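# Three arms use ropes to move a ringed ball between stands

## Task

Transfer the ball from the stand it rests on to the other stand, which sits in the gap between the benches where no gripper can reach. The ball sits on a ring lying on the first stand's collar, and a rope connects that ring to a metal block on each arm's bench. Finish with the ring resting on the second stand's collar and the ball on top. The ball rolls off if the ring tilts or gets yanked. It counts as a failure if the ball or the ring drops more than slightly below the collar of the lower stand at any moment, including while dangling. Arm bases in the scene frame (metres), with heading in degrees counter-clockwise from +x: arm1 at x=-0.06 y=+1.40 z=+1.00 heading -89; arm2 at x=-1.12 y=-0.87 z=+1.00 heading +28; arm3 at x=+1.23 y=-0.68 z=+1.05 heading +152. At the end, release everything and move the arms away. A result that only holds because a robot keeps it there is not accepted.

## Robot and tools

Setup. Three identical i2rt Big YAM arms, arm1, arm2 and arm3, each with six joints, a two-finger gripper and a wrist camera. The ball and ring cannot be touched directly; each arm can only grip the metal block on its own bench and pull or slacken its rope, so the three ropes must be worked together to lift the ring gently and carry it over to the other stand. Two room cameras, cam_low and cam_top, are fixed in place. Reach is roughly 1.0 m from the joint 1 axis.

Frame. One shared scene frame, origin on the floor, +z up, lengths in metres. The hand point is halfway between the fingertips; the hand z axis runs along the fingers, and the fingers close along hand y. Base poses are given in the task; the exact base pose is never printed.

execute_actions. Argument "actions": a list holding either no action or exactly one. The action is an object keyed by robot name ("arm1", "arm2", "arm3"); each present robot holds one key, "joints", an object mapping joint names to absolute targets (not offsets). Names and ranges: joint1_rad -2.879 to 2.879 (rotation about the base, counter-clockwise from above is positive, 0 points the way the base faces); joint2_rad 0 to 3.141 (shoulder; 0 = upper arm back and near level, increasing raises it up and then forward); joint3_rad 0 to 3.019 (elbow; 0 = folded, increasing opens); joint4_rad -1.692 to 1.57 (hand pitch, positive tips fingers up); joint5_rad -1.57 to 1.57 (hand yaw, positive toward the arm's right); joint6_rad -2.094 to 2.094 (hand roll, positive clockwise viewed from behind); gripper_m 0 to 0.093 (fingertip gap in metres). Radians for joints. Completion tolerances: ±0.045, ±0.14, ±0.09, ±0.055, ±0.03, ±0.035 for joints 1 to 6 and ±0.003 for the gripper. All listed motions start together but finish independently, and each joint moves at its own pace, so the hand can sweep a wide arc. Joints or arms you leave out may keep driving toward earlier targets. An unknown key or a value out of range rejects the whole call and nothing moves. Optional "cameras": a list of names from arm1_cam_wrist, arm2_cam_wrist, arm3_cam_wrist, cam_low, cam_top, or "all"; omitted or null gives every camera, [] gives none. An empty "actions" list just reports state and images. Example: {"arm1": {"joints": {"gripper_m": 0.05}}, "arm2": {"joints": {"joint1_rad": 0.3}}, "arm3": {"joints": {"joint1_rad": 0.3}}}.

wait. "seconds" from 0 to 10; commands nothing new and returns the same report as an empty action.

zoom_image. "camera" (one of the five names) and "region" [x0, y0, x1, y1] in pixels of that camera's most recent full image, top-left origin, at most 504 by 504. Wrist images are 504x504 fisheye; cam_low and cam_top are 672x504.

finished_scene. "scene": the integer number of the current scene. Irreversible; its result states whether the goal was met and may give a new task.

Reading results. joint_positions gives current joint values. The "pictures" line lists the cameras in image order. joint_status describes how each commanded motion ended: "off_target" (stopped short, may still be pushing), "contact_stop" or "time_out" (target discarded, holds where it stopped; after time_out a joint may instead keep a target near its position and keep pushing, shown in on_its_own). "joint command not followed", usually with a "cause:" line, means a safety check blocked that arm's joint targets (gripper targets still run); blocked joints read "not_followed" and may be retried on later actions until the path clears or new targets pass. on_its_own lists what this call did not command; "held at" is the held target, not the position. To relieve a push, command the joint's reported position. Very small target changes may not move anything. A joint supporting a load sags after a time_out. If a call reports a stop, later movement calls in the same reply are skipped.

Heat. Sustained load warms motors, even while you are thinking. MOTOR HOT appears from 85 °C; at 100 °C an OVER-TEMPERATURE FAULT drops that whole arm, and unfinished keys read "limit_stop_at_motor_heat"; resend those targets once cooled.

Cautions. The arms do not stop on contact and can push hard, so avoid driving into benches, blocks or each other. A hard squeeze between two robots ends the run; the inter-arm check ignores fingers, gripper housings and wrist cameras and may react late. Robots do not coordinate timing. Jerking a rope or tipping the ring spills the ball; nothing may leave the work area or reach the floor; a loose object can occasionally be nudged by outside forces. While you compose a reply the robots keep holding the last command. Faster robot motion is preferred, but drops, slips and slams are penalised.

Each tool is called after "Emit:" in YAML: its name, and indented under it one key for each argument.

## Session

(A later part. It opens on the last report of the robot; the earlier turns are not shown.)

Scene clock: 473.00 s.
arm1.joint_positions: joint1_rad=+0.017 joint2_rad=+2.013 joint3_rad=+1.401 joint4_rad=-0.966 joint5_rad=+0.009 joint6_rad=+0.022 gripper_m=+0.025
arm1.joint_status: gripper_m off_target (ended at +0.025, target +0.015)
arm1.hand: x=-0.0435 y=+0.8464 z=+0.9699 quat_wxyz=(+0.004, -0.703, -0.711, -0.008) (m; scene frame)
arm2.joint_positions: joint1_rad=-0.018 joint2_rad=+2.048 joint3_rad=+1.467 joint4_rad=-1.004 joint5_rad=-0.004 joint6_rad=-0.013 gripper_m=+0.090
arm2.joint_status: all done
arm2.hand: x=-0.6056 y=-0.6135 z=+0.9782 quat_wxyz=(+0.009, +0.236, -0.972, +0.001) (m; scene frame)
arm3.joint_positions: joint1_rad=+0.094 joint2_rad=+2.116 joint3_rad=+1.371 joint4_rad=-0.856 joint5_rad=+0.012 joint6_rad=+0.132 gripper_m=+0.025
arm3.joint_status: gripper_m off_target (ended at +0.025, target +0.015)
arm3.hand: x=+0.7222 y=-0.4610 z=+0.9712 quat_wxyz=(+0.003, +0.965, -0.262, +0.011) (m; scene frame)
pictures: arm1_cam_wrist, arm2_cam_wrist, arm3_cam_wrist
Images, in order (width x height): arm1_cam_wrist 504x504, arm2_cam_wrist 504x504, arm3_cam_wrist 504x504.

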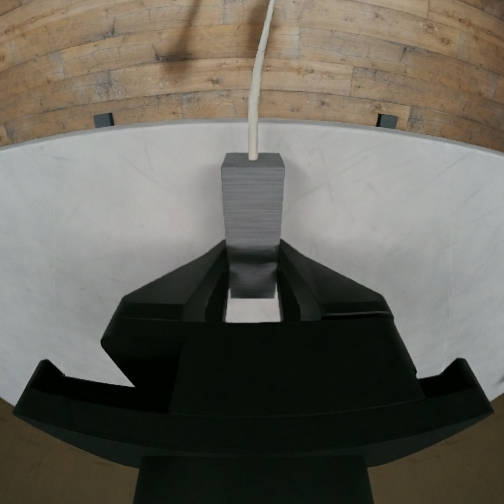

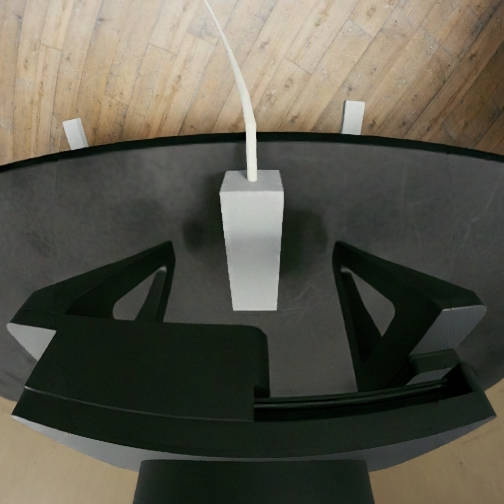

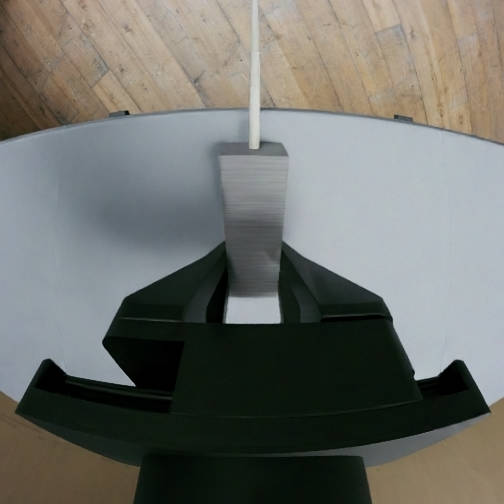

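Emit:
execute_actions:
  actions:
    - {"arm1":{"joints":{"joint2_rad":1.87}},"arm2":{"joints":{"gripper_m":0.015}},"arm3":{"joints":{"joint2_rad":1.98}}}
  cameras: ["arm1_cam_wrist","arm2_cam_wrist","arm3_cam_wrist"]

Scene clock: 546.17 s.
arm1.joint_positions: joint1_rad=+0.017 joint2_rad=+1.876 joint3_rad=+1.400 joint4_rad=-0.966 joint5_rad=+0.009 joint6_rad=+0.022 gripper_m=+0.025
arm1.joint_status: all done
arm1.hand: x=-0.0441 y=+0.8303 z=+1.0435 quat_wxyz=(-0.046, -0.702, -0.709, +0.039) (m; scene frame)
arm2.joint_positions: joint1_rad=-0.018 joint2_rad=+2.048 joint3_rad=+1.467 joint4_rad=-1.003 joint5_rad=-0.004 joint6_rad=-0.013 gripper_m=+0.025
arm2.joint_status: gripper_m off_target (ended at +0.025, target +0.015)
arm2.hand: x=-0.6054 y=-0.6134 z=+0.9782 quat_wxyz=(+0.008, +0.236, -0.972, +0.001) (m; scene frame)
arm3.joint_positions: joint1_rad=+0.094 joint2_rad=+1.982 joint3_rad=+1.371 joint4_rad=-0.856 joint5_rad=+0.012 joint6_rad=+0.132 gripper_m=+0.025
arm3.joint_status: all done
arm3.hand: x=+0.7009 y=-0.4509 z=+1.0439 quat_wxyz=(-0.006, +0.963, -0.263, -0.056) (m; scene frame)
pictures: arm1_cam_wrist, arm2_cam_wrist, arm3_cam_wrist
Images, in order (width x height): arm1_cam_wrist 504x504, arm2_cam_wrist 504x504, arm3_cam_wrist 504x504.

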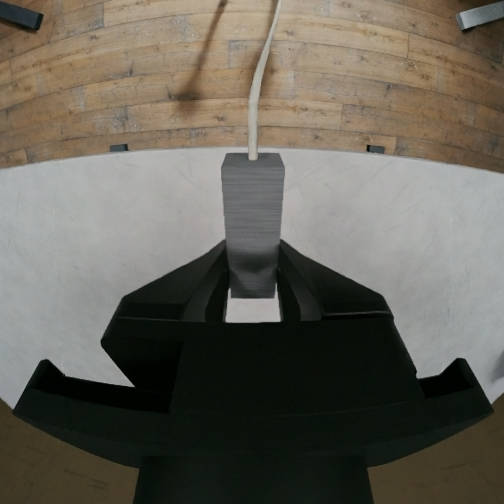

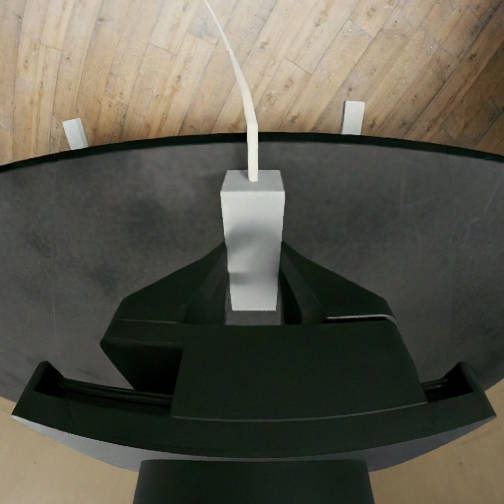

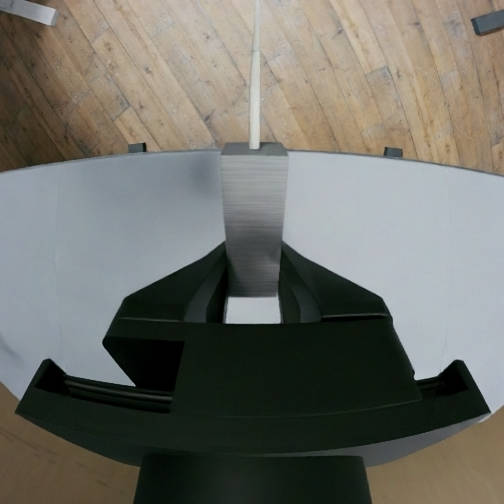

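Emit:
execute_actions:
  actions:
    - {"arm1":{"joints":{"joint1_rad":-0.27,"joint2_rad":1.85,"joint3_rad":1.52,"joint4_rad":-1.21,"joint6_rad":-0.304}},"arm2":{"joints":{"joint1_rad":0.35,"joint2_rad":1.75,"joint4_rad":-1.28,"joint6_rad":0.3}},"arm3":{"joints":{"joint1_rad":0.024,"joint2_rad":1.94,"joint3_rad":1.65,"joint4_rad":-1.27,"joint6_rad":0.004}}}

Scene clock: 583.97 s.
arm1.joint_positions: joint1_rad=-0.278 joint2_rad=+1.876 joint3_rad=+1.472 joint4_rad=-1.196 joint5_rad=+0.015 joint6_rad=-0.295 gripper_m=+0.025
arm1.joint_status: all done
arm1.hand: x=-0.2053 y=+0.8764 z=+1.0643 quat_wxyz=(+0.012, -0.695, -0.719, -0.018) (m; scene frame)
arm2.joint_positions: joint1_rad=+0.344 joint2_rad=+1.752 joint3_rad=+1.464 joint4_rad=-1.272 joint5_rad=-0.002 joint6_rad=+0.293 gripper_m=+0.025
arm2.joint_status: all done
arm2.hand: x=-0.7601 y=-0.4830 z=+1.1343 quat_wxyz=(-0.002, +0.263, -0.965, -0.003) (m; scene frame)
arm3.joint_positions: joint1_rad=+0.018 joint2_rad=+1.950 joint3_rad=+1.614 joint4_rad=-1.261 joint5_rad=+0.012 joint6_rad=+0.013 gripper_m=+0.025
arm3.joint_status: all done
arm3.hand: x=+0.7157 y=-0.4076 z=+1.1421 quat_wxyz=(+0.003, +0.970, -0.242, +0.009) (m; scene frame)
pictures: arm1_cam_wrist, arm2_cam_wrist, arm3_cam_wrist, cam_low, cam_top
Images, in order (width x height): arm1_cam_wrist 504x504, arm2_cam_wrist 504x504, arm3_cam_wrist 504x504, cam_low 672x504, cam_top 672x504.

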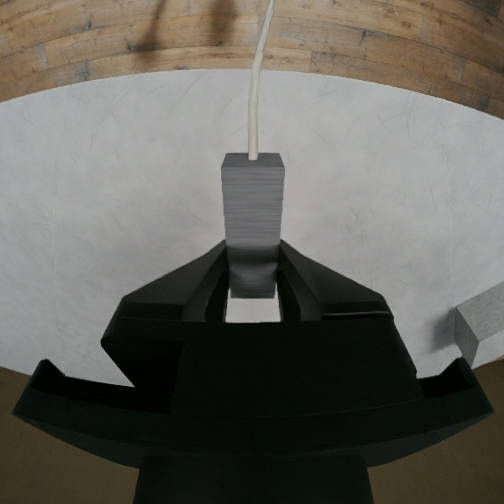

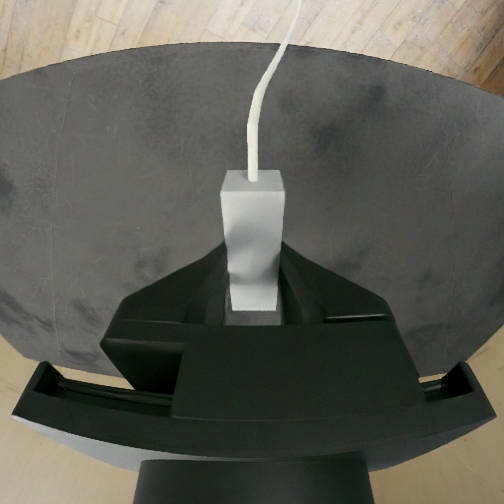

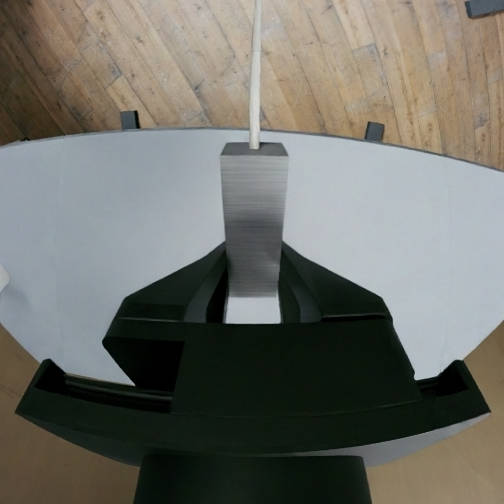

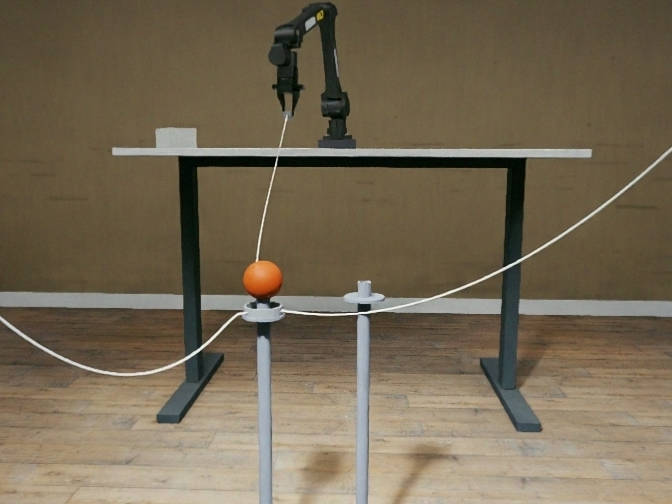

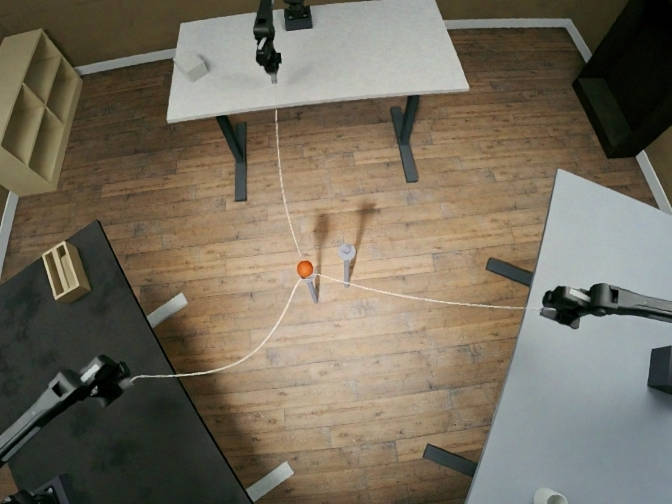

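Emit:
zoom_image:
  camera: "cam_low"
  region: [180, 90, 400, 340]

Emit:
zoom_image:
  camera: "cam_top"
  region: [200, 50, 420, 310]

Region (180, 90, 400, 340) of cam_low's 672x504 image, scaled by 2.016, with more detail than that image has; it fills the left 444 columns of this view, and the rest is white.

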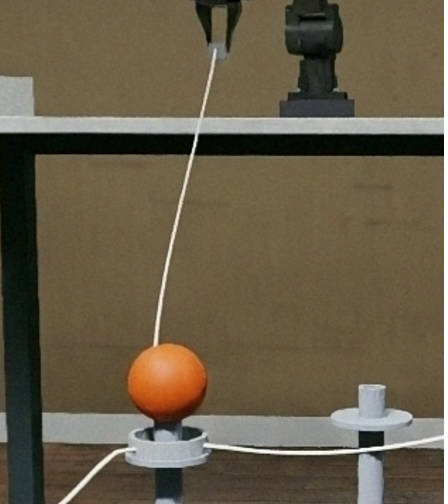

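Region (200, 50, 420, 310) of cam_top's 672x504 image, scaled by 1.938, with more detail than that image has; it fills the left 426 columns of this view, and the rest is white.

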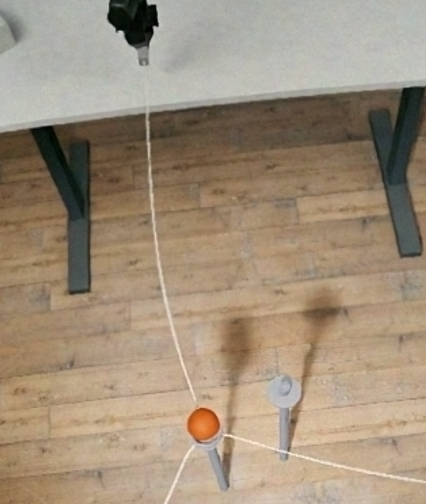

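Emit:
execute_actions:
  actions: []
  cameras: ["cam_low","cam_top"]

Emit:
zoom_image:
  camera: "cam_low"
  region: [180, 90, 400, 340]

Emit:
zoom_image:
  camera: "cam_top"
  region: [200, 50, 420, 310]

Scene clock: 609.73 s.
arm1.joint_positions: joint1_rad=-0.278 joint2_rad=+1.876 joint3_rad=+1.472 joint4_rad=-1.196 joint5_rad=+0.015 joint6_rad=-0.295 gripper_m=+0.025
arm1.joint_status: all done
arm1.hand: x=-0.2053 y=+0.8764 z=+1.0643 quat_wxyz=(+0.012, -0.695, -0.719, -0.018) (m; scene frame)
arm2.joint_positions: joint1_rad=+0.344 joint2_rad=+1.752 joint3_rad=+1.464 joint4_rad=-1.272 joint5_rad=-0.002 joint6_rad=+0.293 gripper_m=+0.025
arm2.joint_status: all done
arm2.hand: x=-0.7601 y=-0.4830 z=+1.1343 quat_wxyz=(-0.002, +0.263, -0.965, -0.003) (m; scene frame)
arm3.joint_positions: joint1_rad=+0.018 joint2_rad=+1.950 joint3_rad=+1.614 joint4_rad=-1.261 joint5_rad=+0.012 joint6_rad=+0.013 gripper_m=+0.025
arm3.joint_status: all done
arm3.hand: x=+0.7157 y=-0.4076 z=+1.1421 quat_wxyz=(+0.003, +0.970, -0.242, +0.009) (m; scene frame)
pictures: cam_low, cam_top
Images, in order (width x height): cam_low 672x504, cam_top 672x504.

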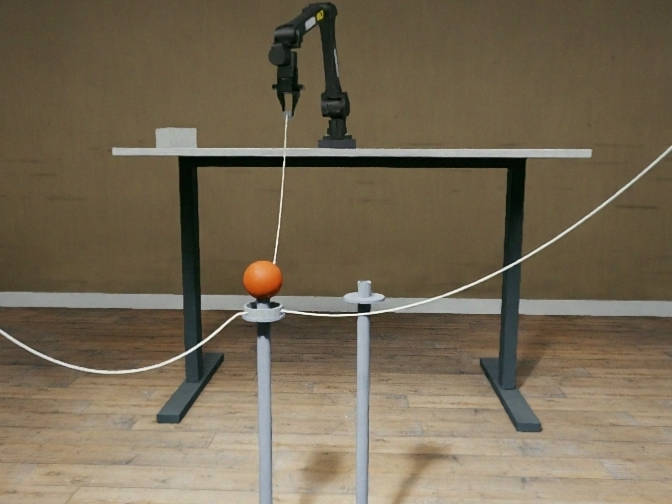

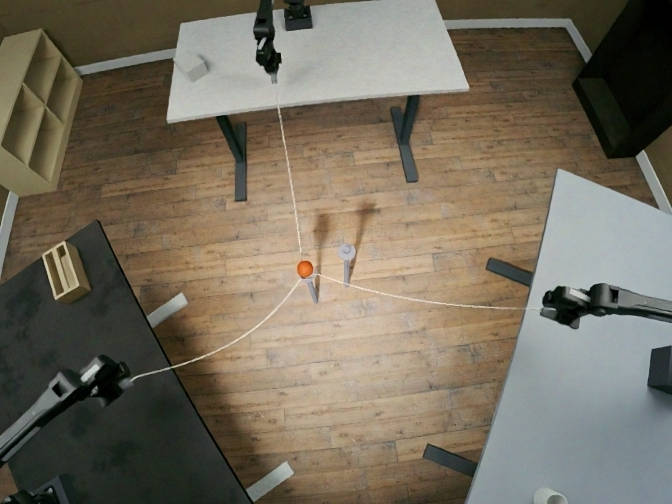

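Region (180, 90, 400, 340) of cam_low's 672x504 image, scaled by 2.016, with more detail than that image has; it fills the left 444 columns of this view, and the rest is white.

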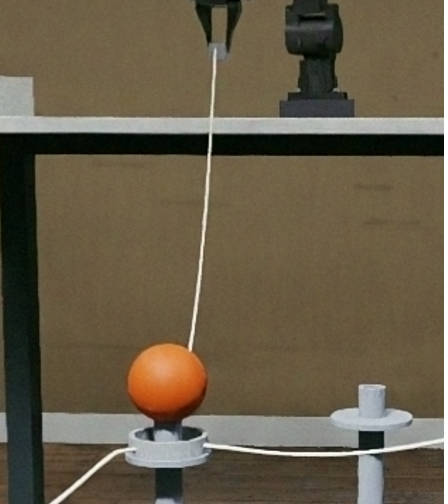

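Region (200, 50, 420, 310) of cam_top's 672x504 image, scaled by 1.938, with more detail than that image has; it fills the left 426 columns of this view, and the rest is white.

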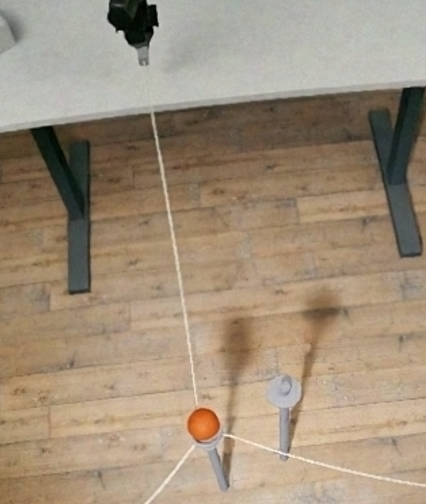

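Emit:
execute_actions:
  actions:
    - {"arm2":{"joints":{"joint1_rad":0.695,"joint2_rad":1.425,"joint3_rad":1.095,"joint4_rad":-1.197,"joint6_rad":0.60}}}
  cameras: ["cam_low","cam_top"]

Scene clock: 672.13 s.
arm1.joint_positions: joint1_rad=-0.278 joint2_rad=+1.876 joint3_rad=+1.472 joint4_rad=-1.196 joint5_rad=+0.015 joint6_rad=-0.295 gripper_m=+0.025
arm1.joint_status: not commanded
arm1.hand: x=-0.2053 y=+0.8764 z=+1.0643 quat_wxyz=(+0.012, -0.695, -0.719, -0.018) (m; scene frame)
arm2.joint_positions: joint1_rad=+0.696 joint2_rad=+1.418 joint3_rad=+1.106 joint4_rad=-1.201 joint5_rad=-0.002 joint6_rad=+0.593 gripper_m=+0.025
arm2.joint_status: all done
arm2.hand: x=-0.9597 y=-0.4914 z=+1.1505 quat_wxyz=(-0.016, +0.288, -0.957, -0.022) (m; scene frame)
arm3.joint_positions: joint1_rad=+0.018 joint2_rad=+1.950 joint3_rad=+1.614 joint4_rad=-1.261 joint5_rad=+0.012 joint6_rad=+0.013 gripper_m=+0.025
arm3.joint_status: not commanded
arm3.hand: x=+0.7157 y=-0.4076 z=+1.1421 quat_wxyz=(+0.003, +0.970, -0.242, +0.009) (m; scene frame)
pictures: cam_low, cam_top
Images, in order (width x height): cam_low 672x504, cam_top 672x504.

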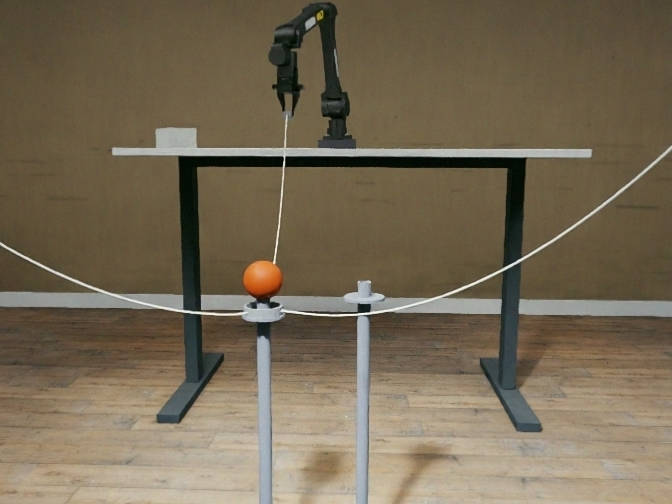

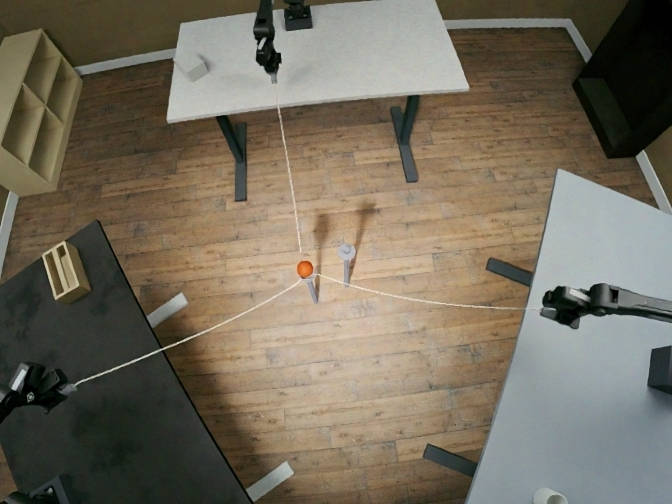

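Emit:
execute_actions:
  actions:
    - {"arm1":{"joints":{"joint2_rad":1.82,"joint4_rad":-1.24}},"arm2":{"joints":{"joint1_rad":0.732,"joint4_rad":-1.278,"joint6_rad":0.63}},"arm3":{"joints":{"joint4_rad":-1.40}}}
  cameras: ["cam_low","cam_top"]

Emit:
zoom_image:
  camera: "cam_low"
  region: [190, 240, 340, 350]

Scene clock: 701.33 s.
arm1.joint_positions: joint1_rad=-0.278 joint2_rad=+1.855 joint3_rad=+1.472 joint4_rad=-1.226 joint5_rad=+0.015 joint6_rad=-0.295 gripper_m=+0.025
arm1.joint_status: all done
arm1.hand: x=-0.2038 y=+0.8823 z=+1.0759 quat_wxyz=(+0.013, -0.695, -0.718, -0.021) (m; scene frame)
arm2.joint_positions: joint1_rad=+0.731 joint2_rad=+1.418 joint3_rad=+1.106 joint4_rad=-1.268 joint5_rad=-0.002 joint6_rad=+0.623 gripper_m=+0.025
arm2.joint_status: all done
arm2.hand: x=-0.9788 y=-0.5017 z=+1.1502 quat_wxyz=(+0.006, +0.291, -0.957, +0.005) (m; scene frame)
arm3.joint_positions: joint1_rad=+0.018 joint2_rad=+1.950 joint3_rad=+1.614 joint4_rad=-1.389 joint5_rad=+0.012 joint6_rad=+0.013 gripper_m=+0.025
arm3.joint_status: all done
arm3.hand: x=+0.7437 y=-0.4220 z=+1.1447 quat_wxyz=(+0.018, +0.968, -0.241, +0.071) (m; scene frame)
pictures: cam_low, cam_top
Images, in order (width x height): cam_low 672x504, cam_top 672x504.

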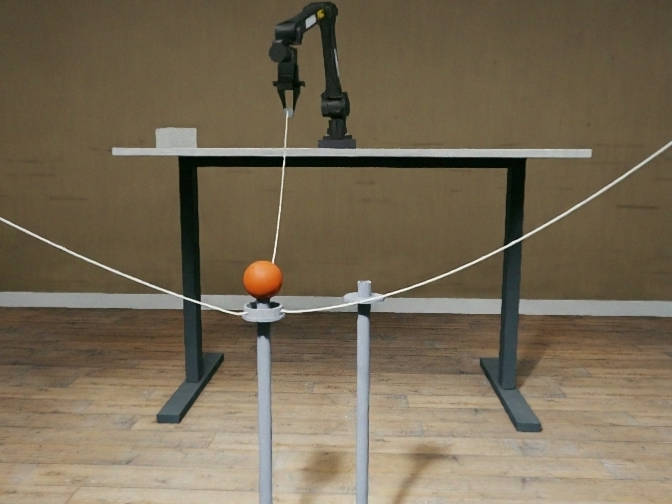

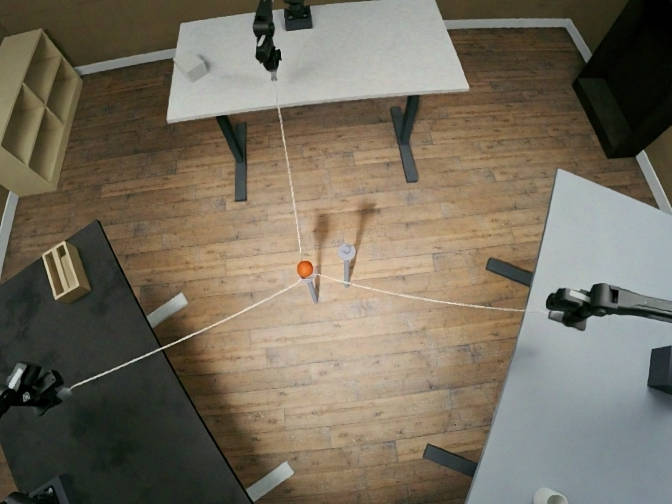

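Region (190, 240, 340, 350) of cam_low's 672x504 image, scaled by 3.360, with more detail than that image has; it fills the top 370 rows of this view, and the rest is white.

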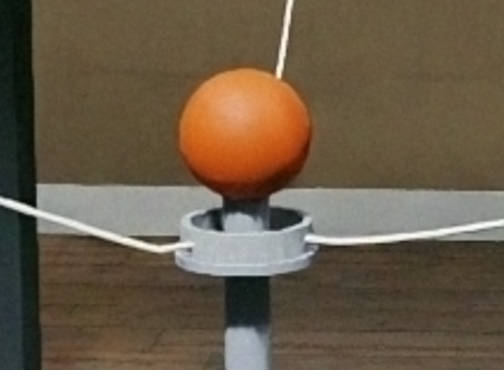

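Emit:
execute_actions:
  actions: []
  cameras: ["cam_low","cam_top","arm2_cam_wrist"]

Emit:
zoom_image:
  camera: "cam_low"
  region: [190, 240, 340, 350]

Emit:
zoom_image:
  camera: "cam_top"
  region: [270, 230, 350, 310]

Scene clock: 722.57 s.
arm1.joint_positions: joint1_rad=-0.278 joint2_rad=+1.855 joint3_rad=+1.472 joint4_rad=-1.226 joint5_rad=+0.015 joint6_rad=-0.295 gripper_m=+0.025
arm1.joint_status: all done
arm1.hand: x=-0.2038 y=+0.8823 z=+1.0759 quat_wxyz=(+0.013, -0.695, -0.718, -0.021) (m; scene frame)
arm2.joint_positions: joint1_rad=+0.731 joint2_rad=+1.418 joint3_rad=+1.106 joint4_rad=-1.268 joint5_rad=-0.002 joint6_rad=+0.623 gripper_m=+0.025
arm2.joint_status: all done
arm2.hand: x=-0.9788 y=-0.5017 z=+1.1502 quat_wxyz=(+0.006, +0.291, -0.957, +0.005) (m; scene frame)
arm3.joint_positions: joint1_rad=+0.018 joint2_rad=+1.950 joint3_rad=+1.614 joint4_rad=-1.389 joint5_rad=+0.012 joint6_rad=+0.013 gripper_m=+0.025
arm3.joint_status: all done
arm3.hand: x=+0.7437 y=-0.4220 z=+1.1447 quat_wxyz=(+0.018, +0.968, -0.241, +0.071) (m; scene frame)
pictures: arm2_cam_wrist, cam_low, cam_top
Images, in order (width x height): arm2_cam_wrist 504x504, cam_low 672x504, cam_top 672x504.

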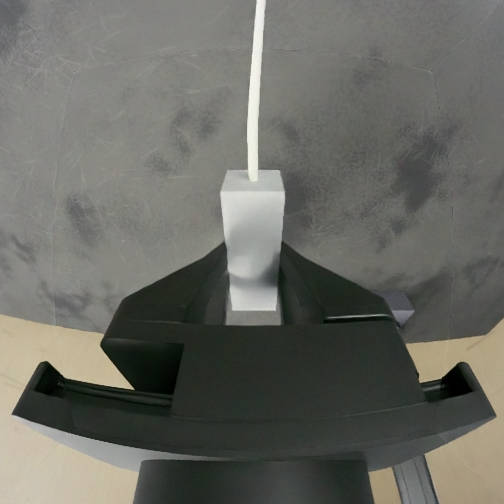

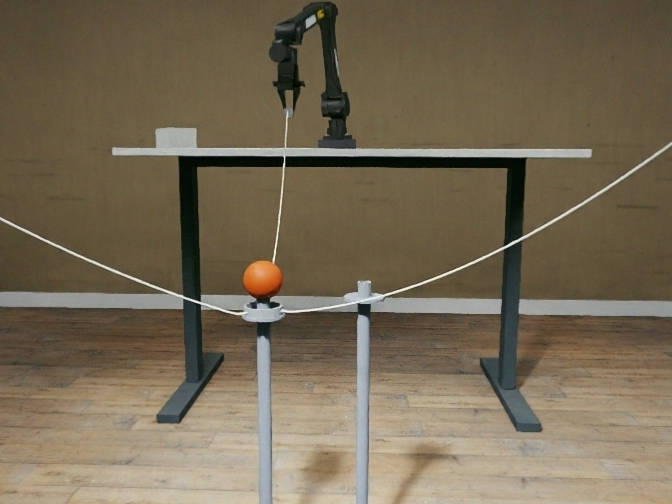

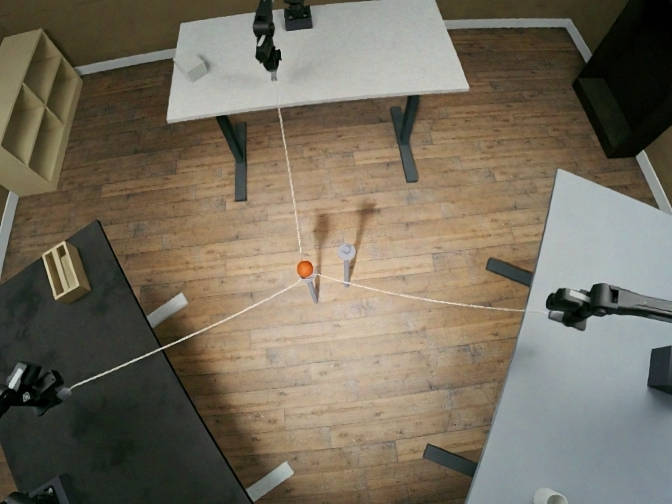

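Region (190, 240, 340, 350) of cam_low's 672x504 image, scaled by 3.360, with more detail than that image has; it fills the top 370 rows of this view, and the rest is white.

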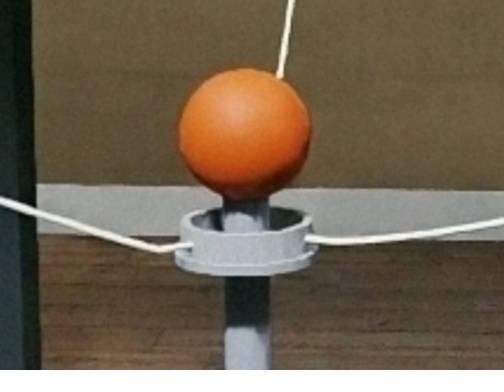

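Region (270, 230, 350, 310) of cam_top's 672x504 image, scaled by 6.300, with more detail than that image has.

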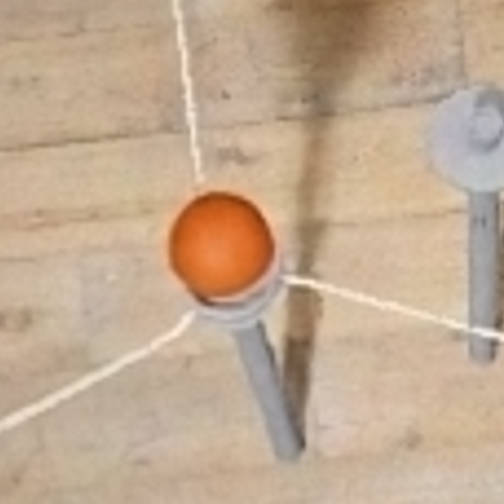

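Emit:
zoom_image:
  camera: "cam_low"
  region: [240, 100, 320, 280]

Emit:
zoom_image:
  camera: "cam_top"
  region: [40, 270, 320, 430]

Region (240, 100, 320, 280) of cam_low's 672x504 image, scaled by 2.800, with more detail than that image has.

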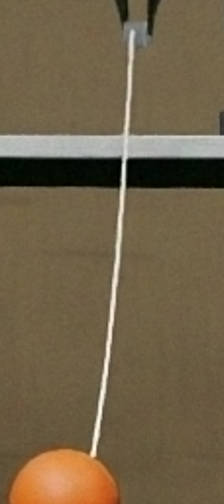

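Region (40, 270, 320, 430) of cam_top's 672x504 image, scaled by 1.800, with more detail than that image has; it fills the top 288 rows of this view, and the rest is white.

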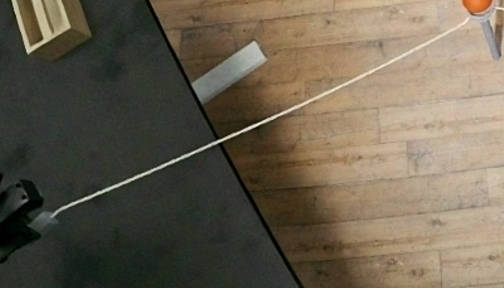

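Emit:
execute_actions:
  actions:
    - {"arm1":{"joints":{"joint2_rad":1.768}},"arm2":{"joints":{"joint2_rad":1.343,"joint4_rad":-1.193}},"arm3":{"joints":{"joint2_rad":1.873,"joint4_rad":-1.337}}}
  cameras: ["cam_low","cam_top"]

Emit:
zoom_image:
  camera: "cam_low"
  region: [190, 240, 340, 350]

Emit:
zoom_image:
  camera: "cam_low"
  region: [240, 90, 320, 270]

Scene clock: 780.40 s.
arm1.joint_positions: joint1_rad=-0.278 joint2_rad=+1.791 joint3_rad=+1.472 joint4_rad=-1.226 joint5_rad=+0.015 joint6_rad=-0.295 gripper_m=+0.025
arm1.joint_status: all done
arm1.hand: x=-0.2048 y=+0.8804 z=+1.1088 quat_wxyz=(-0.002, -0.695, -0.719, +0.007) (m; scene frame)
arm2.joint_positions: joint1_rad=+0.731 joint2_rad=+1.340 joint3_rad=+1.102 joint4_rad=-1.202 joint5_rad=-0.002 joint6_rad=+0.623 gripper_m=+0.025
arm2.joint_status: all done
arm2.hand: x=-0.9745 y=-0.4903 z=+1.1791 quat_wxyz=(-0.037, +0.290, -0.955, -0.051) (m; scene frame)
arm3.joint_positions: joint1_rad=+0.018 joint2_rad=+1.893 joint3_rad=+1.614 joint4_rad=-1.348 joint5_rad=+0.012 joint6_rad=+0.013 gripper_m=+0.025
arm3.joint_status: all done
arm3.hand: x=+0.7337 y=-0.4164 z=+1.1737 quat_wxyz=(+0.007, +0.970, -0.242, +0.024) (m; scene frame)
pictures: cam_low, cam_top
Images, in order (width x height): cam_low 672x504, cam_top 672x504.

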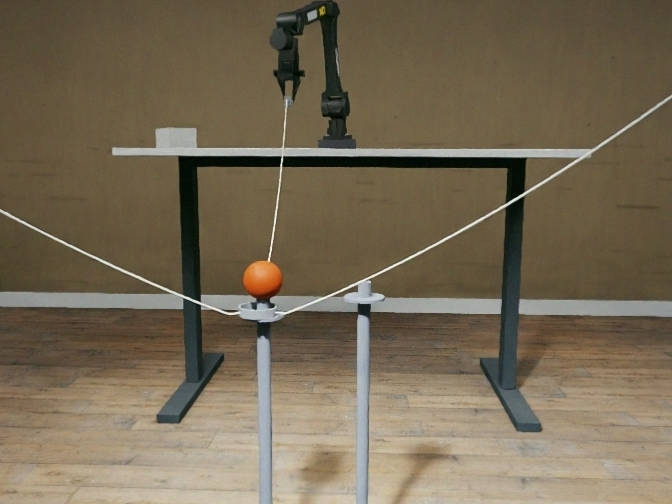

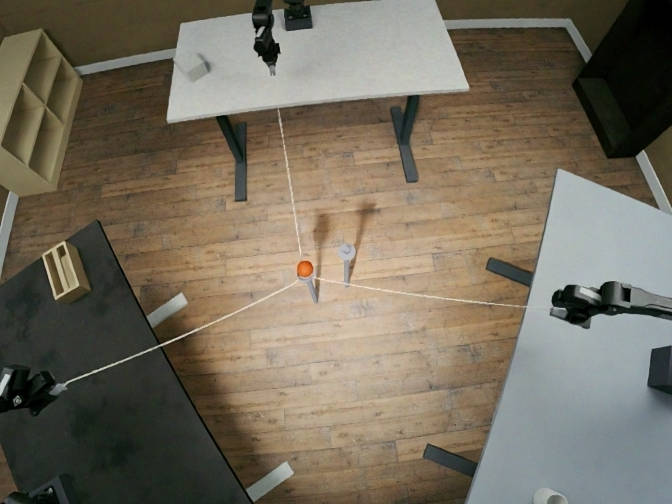

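Region (190, 240, 340, 350) of cam_low's 672x504 image, scaled by 3.360, with more detail than that image has; it fills the top 370 rows of this view, and the rest is white.

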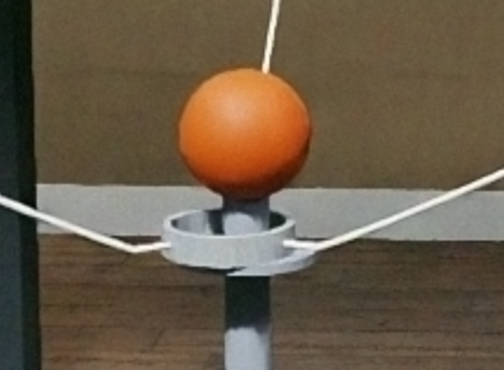

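Region (240, 90, 320, 270) of cam_low's 672x504 image, scaled by 2.800, with more detail than that image has.

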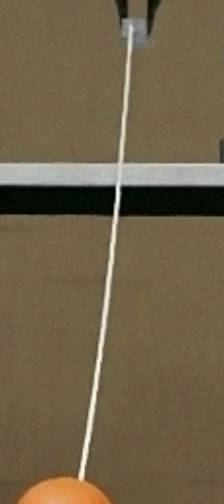

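Emit:
execute_actions:
  actions: []
  cameras: ["cam_low","cam_top"]

Emit:
zoom_image:
  camera: "cam_low"
  region: [190, 240, 340, 350]

Emit:
zoom_image:
  camera: "cam_low"
  region: [240, 90, 320, 270]

Emit:
zoom_image:
  camera: "cam_top"
  region: [275, 240, 335, 300]

Scene clock: 812.13 s.
arm1.joint_positions: joint1_rad=-0.278 joint2_rad=+1.791 joint3_rad=+1.472 joint4_rad=-1.226 joint5_rad=+0.015 joint6_rad=-0.295 gripper_m=+0.025
arm1.joint_status: all done
arm1.hand: x=-0.2048 y=+0.8804 z=+1.1088 quat_wxyz=(-0.002, -0.695, -0.719, +0.007) (m; scene frame)
arm2.joint_positions: joint1_rad=+0.731 joint2_rad=+1.340 joint3_rad=+1.102 joint4_rad=-1.202 joint5_rad=-0.002 joint6_rad=+0.623 gripper_m=+0.025
arm2.joint_status: all done
arm2.hand: x=-0.9745 y=-0.4903 z=+1.1791 quat_wxyz=(-0.037, +0.290, -0.955, -0.051) (m; scene frame)
arm3.joint_positions: joint1_rad=+0.018 joint2_rad=+1.893 joint3_rad=+1.614 joint4_rad=-1.348 joint5_rad=+0.012 joint6_rad=+0.013 gripper_m=+0.025
arm3.joint_status: all done
arm3.hand: x=+0.7337 y=-0.4164 z=+1.1737 quat_wxyz=(+0.007, +0.970, -0.242, +0.024) (m; scene frame)
pictures: cam_low, cam_top
Images, in order (width x height): cam_low 672x504, cam_top 672x504.

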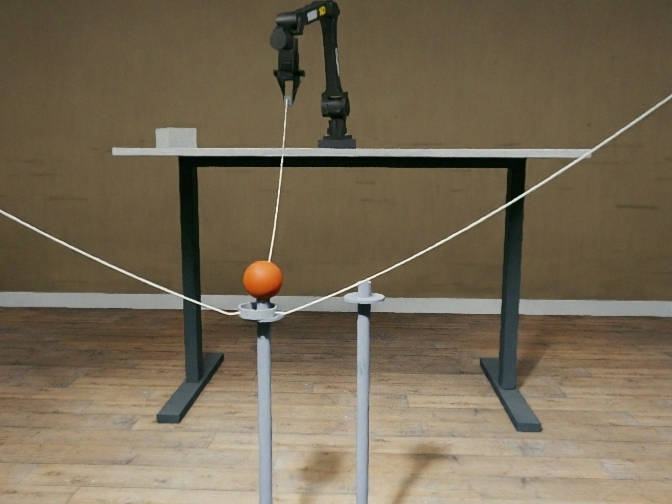

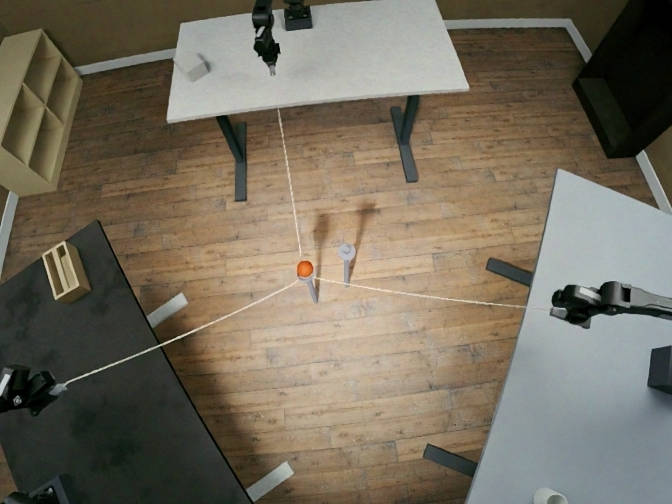

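Region (190, 240, 340, 350) of cam_low's 672x504 image, scaled by 3.360, with more detail than that image has; it fills the top 370 rows of this view, and the rest is white.

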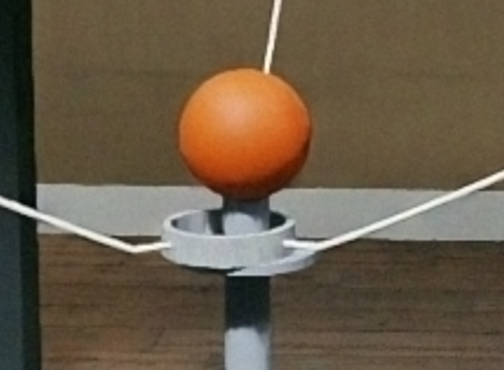

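Region (240, 90, 320, 270) of cam_low's 672x504 image, scaled by 2.800, with more detail than that image has.

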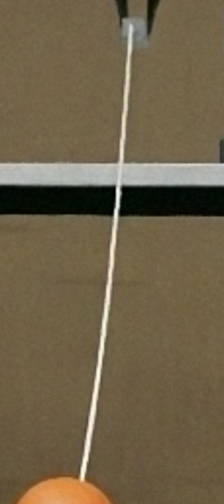

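Region (275, 240, 335, 300) of cam_top's 672x504 image, scaled by 8.400, with more detail than that image has.

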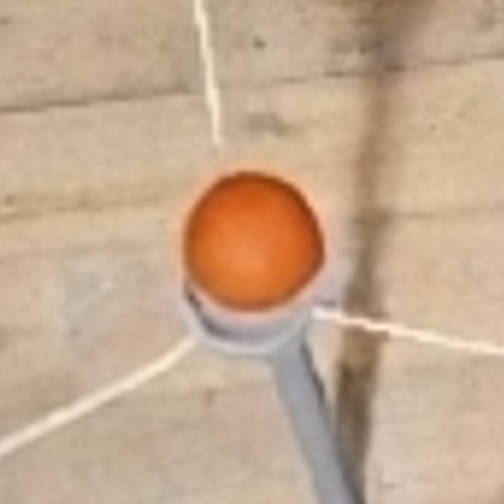

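Emit:
execute_actions:
  actions:
    - {"arm1":{"joints":{"joint4_rad":-1.32}},"arm2":{"joints":{"joint1_rad":0.702,"joint4_rad":-1.153}},"arm3":{"joints":{"joint4_rad":-1.374}}}
  cameras: ["cam_low","cam_top"]

Emit:
zoom_image:
  camera: "cam_low"
  region: [190, 240, 340, 350]

Emit:
zoom_image:
  camera: "cam_low"
  region: [240, 90, 320, 270]

Emit:
zoom_image:
  camera: "cam_top"
  region: [275, 240, 335, 300]

Scene clock: 831.53 s.
arm1.joint_positions: joint1_rad=-0.278 joint2_rad=+1.791 joint3_rad=+1.472 joint4_rad=-1.305 joint5_rad=+0.015 joint6_rad=-0.295 gripper_m=+0.025
arm1.joint_status: all done
arm1.hand: x=-0.1997 y=+0.8992 z=+1.1094 quat_wxyz=(+0.017, -0.695, -0.719, -0.028) (m; scene frame)
arm2.joint_positions: joint1_rad=+0.704 joint2_rad=+1.340 joint3_rad=+1.102 joint4_rad=-1.164 joint5_rad=-0.002 joint6_rad=+0.623 gripper_m=+0.025
arm2.joint_status: all done
arm2.hand: x=-0.9609 y=-0.4858 z=+1.1805 quat_wxyz=(-0.050, +0.277, -0.957, -0.066) (m; scene frame)
arm3.joint_positions: joint1_rad=+0.018 joint2_rad=+1.893 joint3_rad=+1.614 joint4_rad=-1.363 joint5_rad=+0.012 joint6_rad=+0.013 gripper_m=+0.025
arm3.joint_status: all done
arm3.hand: x=+0.7369 y=-0.4180 z=+1.1739 quat_wxyz=(+0.009, +0.970, -0.242, +0.031) (m; scene frame)
pictures: cam_low, cam_top
Images, in order (width x height): cam_low 672x504, cam_top 672x504.

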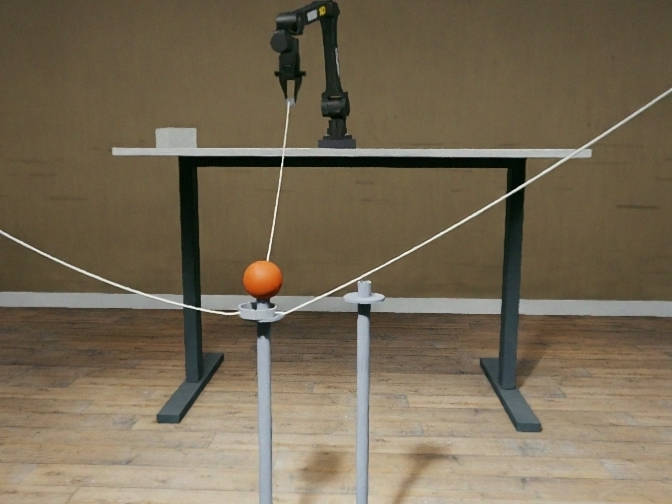

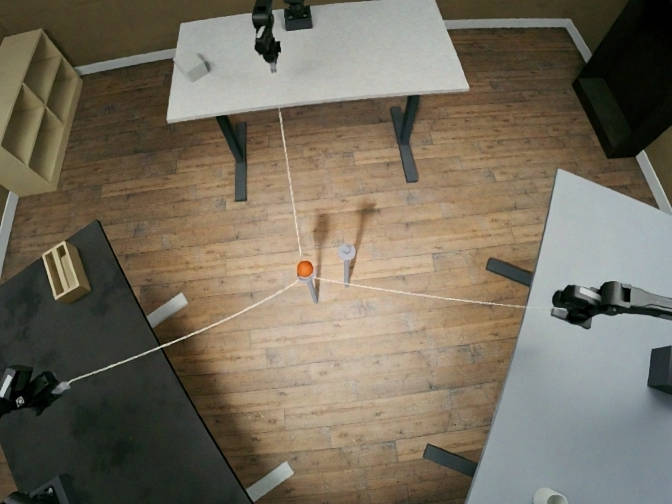

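Region (190, 240, 340, 350) of cam_low's 672x504 image, scaled by 3.360, with more detail than that image has; it fills the top 370 rows of this view, and the rest is white.

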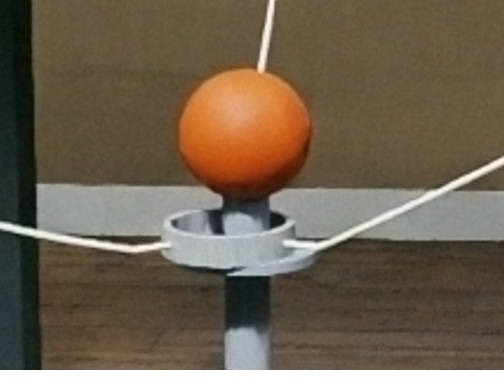

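Region (240, 90, 320, 270) of cam_low's 672x504 image, scaled by 2.800, with more detail than that image has.

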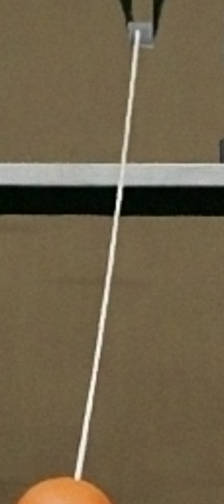

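Region (275, 240, 335, 300) of cam_top's 672x504 image, scaled by 8.400, with more detail than that image has.

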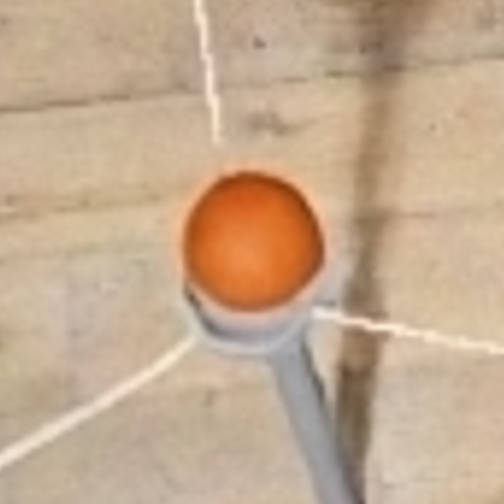

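Emit:
execute_actions:
  actions:
    - {"arm1":{"joints":{"joint2_rad":1.711}},"arm2":{"joints":{"joint4_rad":-1.23}},"arm3":{"joints":{"joint2_rad":1.84}}}
  cameras: ["cam_low","cam_top"]

Emit:
zoom_image:
  camera: "cam_low"
  region: [190, 240, 340, 350]

Emit:
zoom_image:
  camera: "cam_top"
  region: [275, 240, 335, 300]

Scene clock: 868.37 s.
arm1.joint_positions: joint1_rad=-0.278 joint2_rad=+1.740 joint3_rad=+1.472 joint4_rad=-1.305 joint5_rad=+0.015 joint6_rad=-0.295 gripper_m=+0.025
arm1.joint_status: all done
arm1.hand: x=-0.2000 y=+0.8990 z=+1.1349 quat_wxyz=(+0.005, -0.695, -0.719, -0.006) (m; scene frame)
arm2.joint_positions: joint1_rad=+0.704 joint2_rad=+1.340 joint3_rad=+1.102 joint4_rad=-1.220 joint5_rad=-0.002 joint6_rad=+0.623 gripper_m=+0.025
arm2.joint_status: all done
arm2.hand: x=-0.9660 y=-0.4984 z=+1.1786 quat_wxyz=(-0.032, +0.277, -0.959, -0.044) (m; scene frame)
arm3.joint_positions: joint1_rad=+0.018 joint2_rad=+1.874 joint3_rad=+1.614 joint4_rad=-1.363 joint5_rad=+0.012 joint6_rad=+0.013 gripper_m=+0.025
arm3.joint_status: all done
arm3.hand: x=+0.7369 y=-0.4179 z=+1.1845 quat_wxyz=(+0.006, +0.970, -0.242, +0.021) (m; scene frame)
pictures: cam_low, cam_top
Images, in order (width x height): cam_low 672x504, cam_top 672x504.

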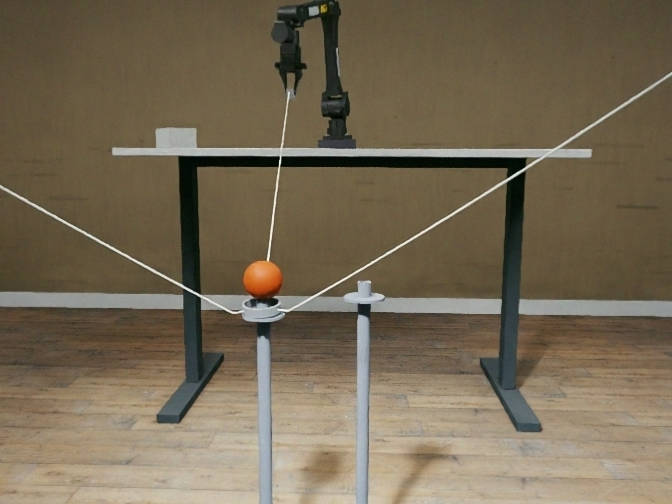

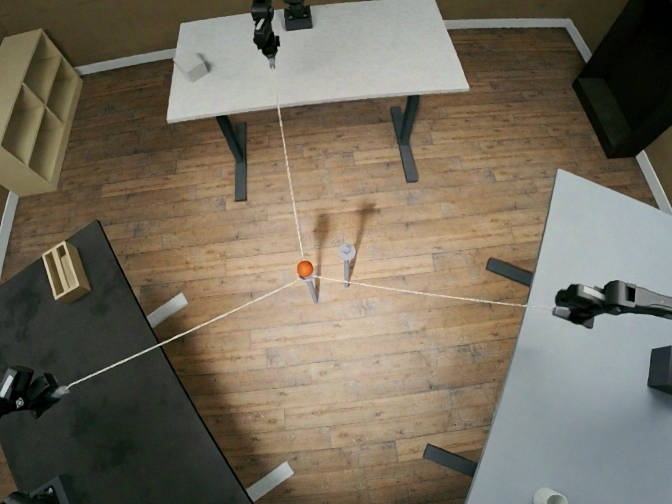

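Region (190, 240, 340, 350) of cam_low's 672x504 image, scaled by 3.360, with more detail than that image has; it fills the top 370 rows of this view, and the rest is white.

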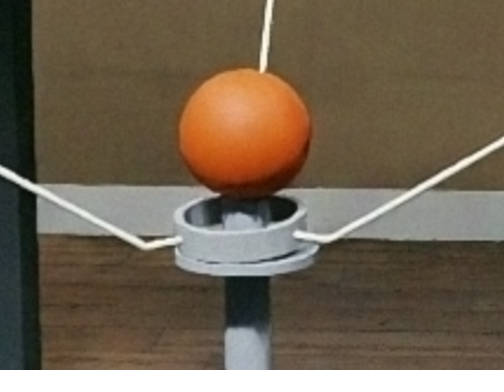

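Region (275, 240, 335, 300) of cam_top's 672x504 image, scaled by 8.400, with more detail than that image has.

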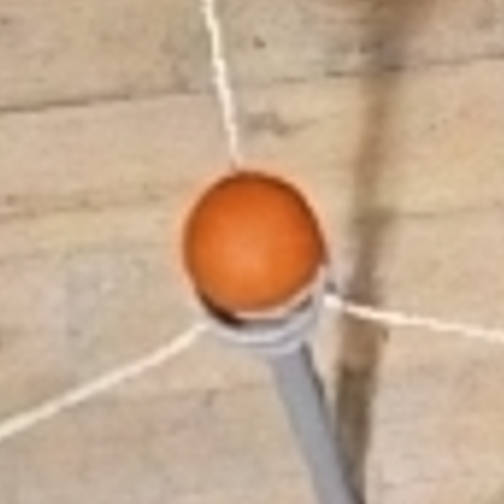

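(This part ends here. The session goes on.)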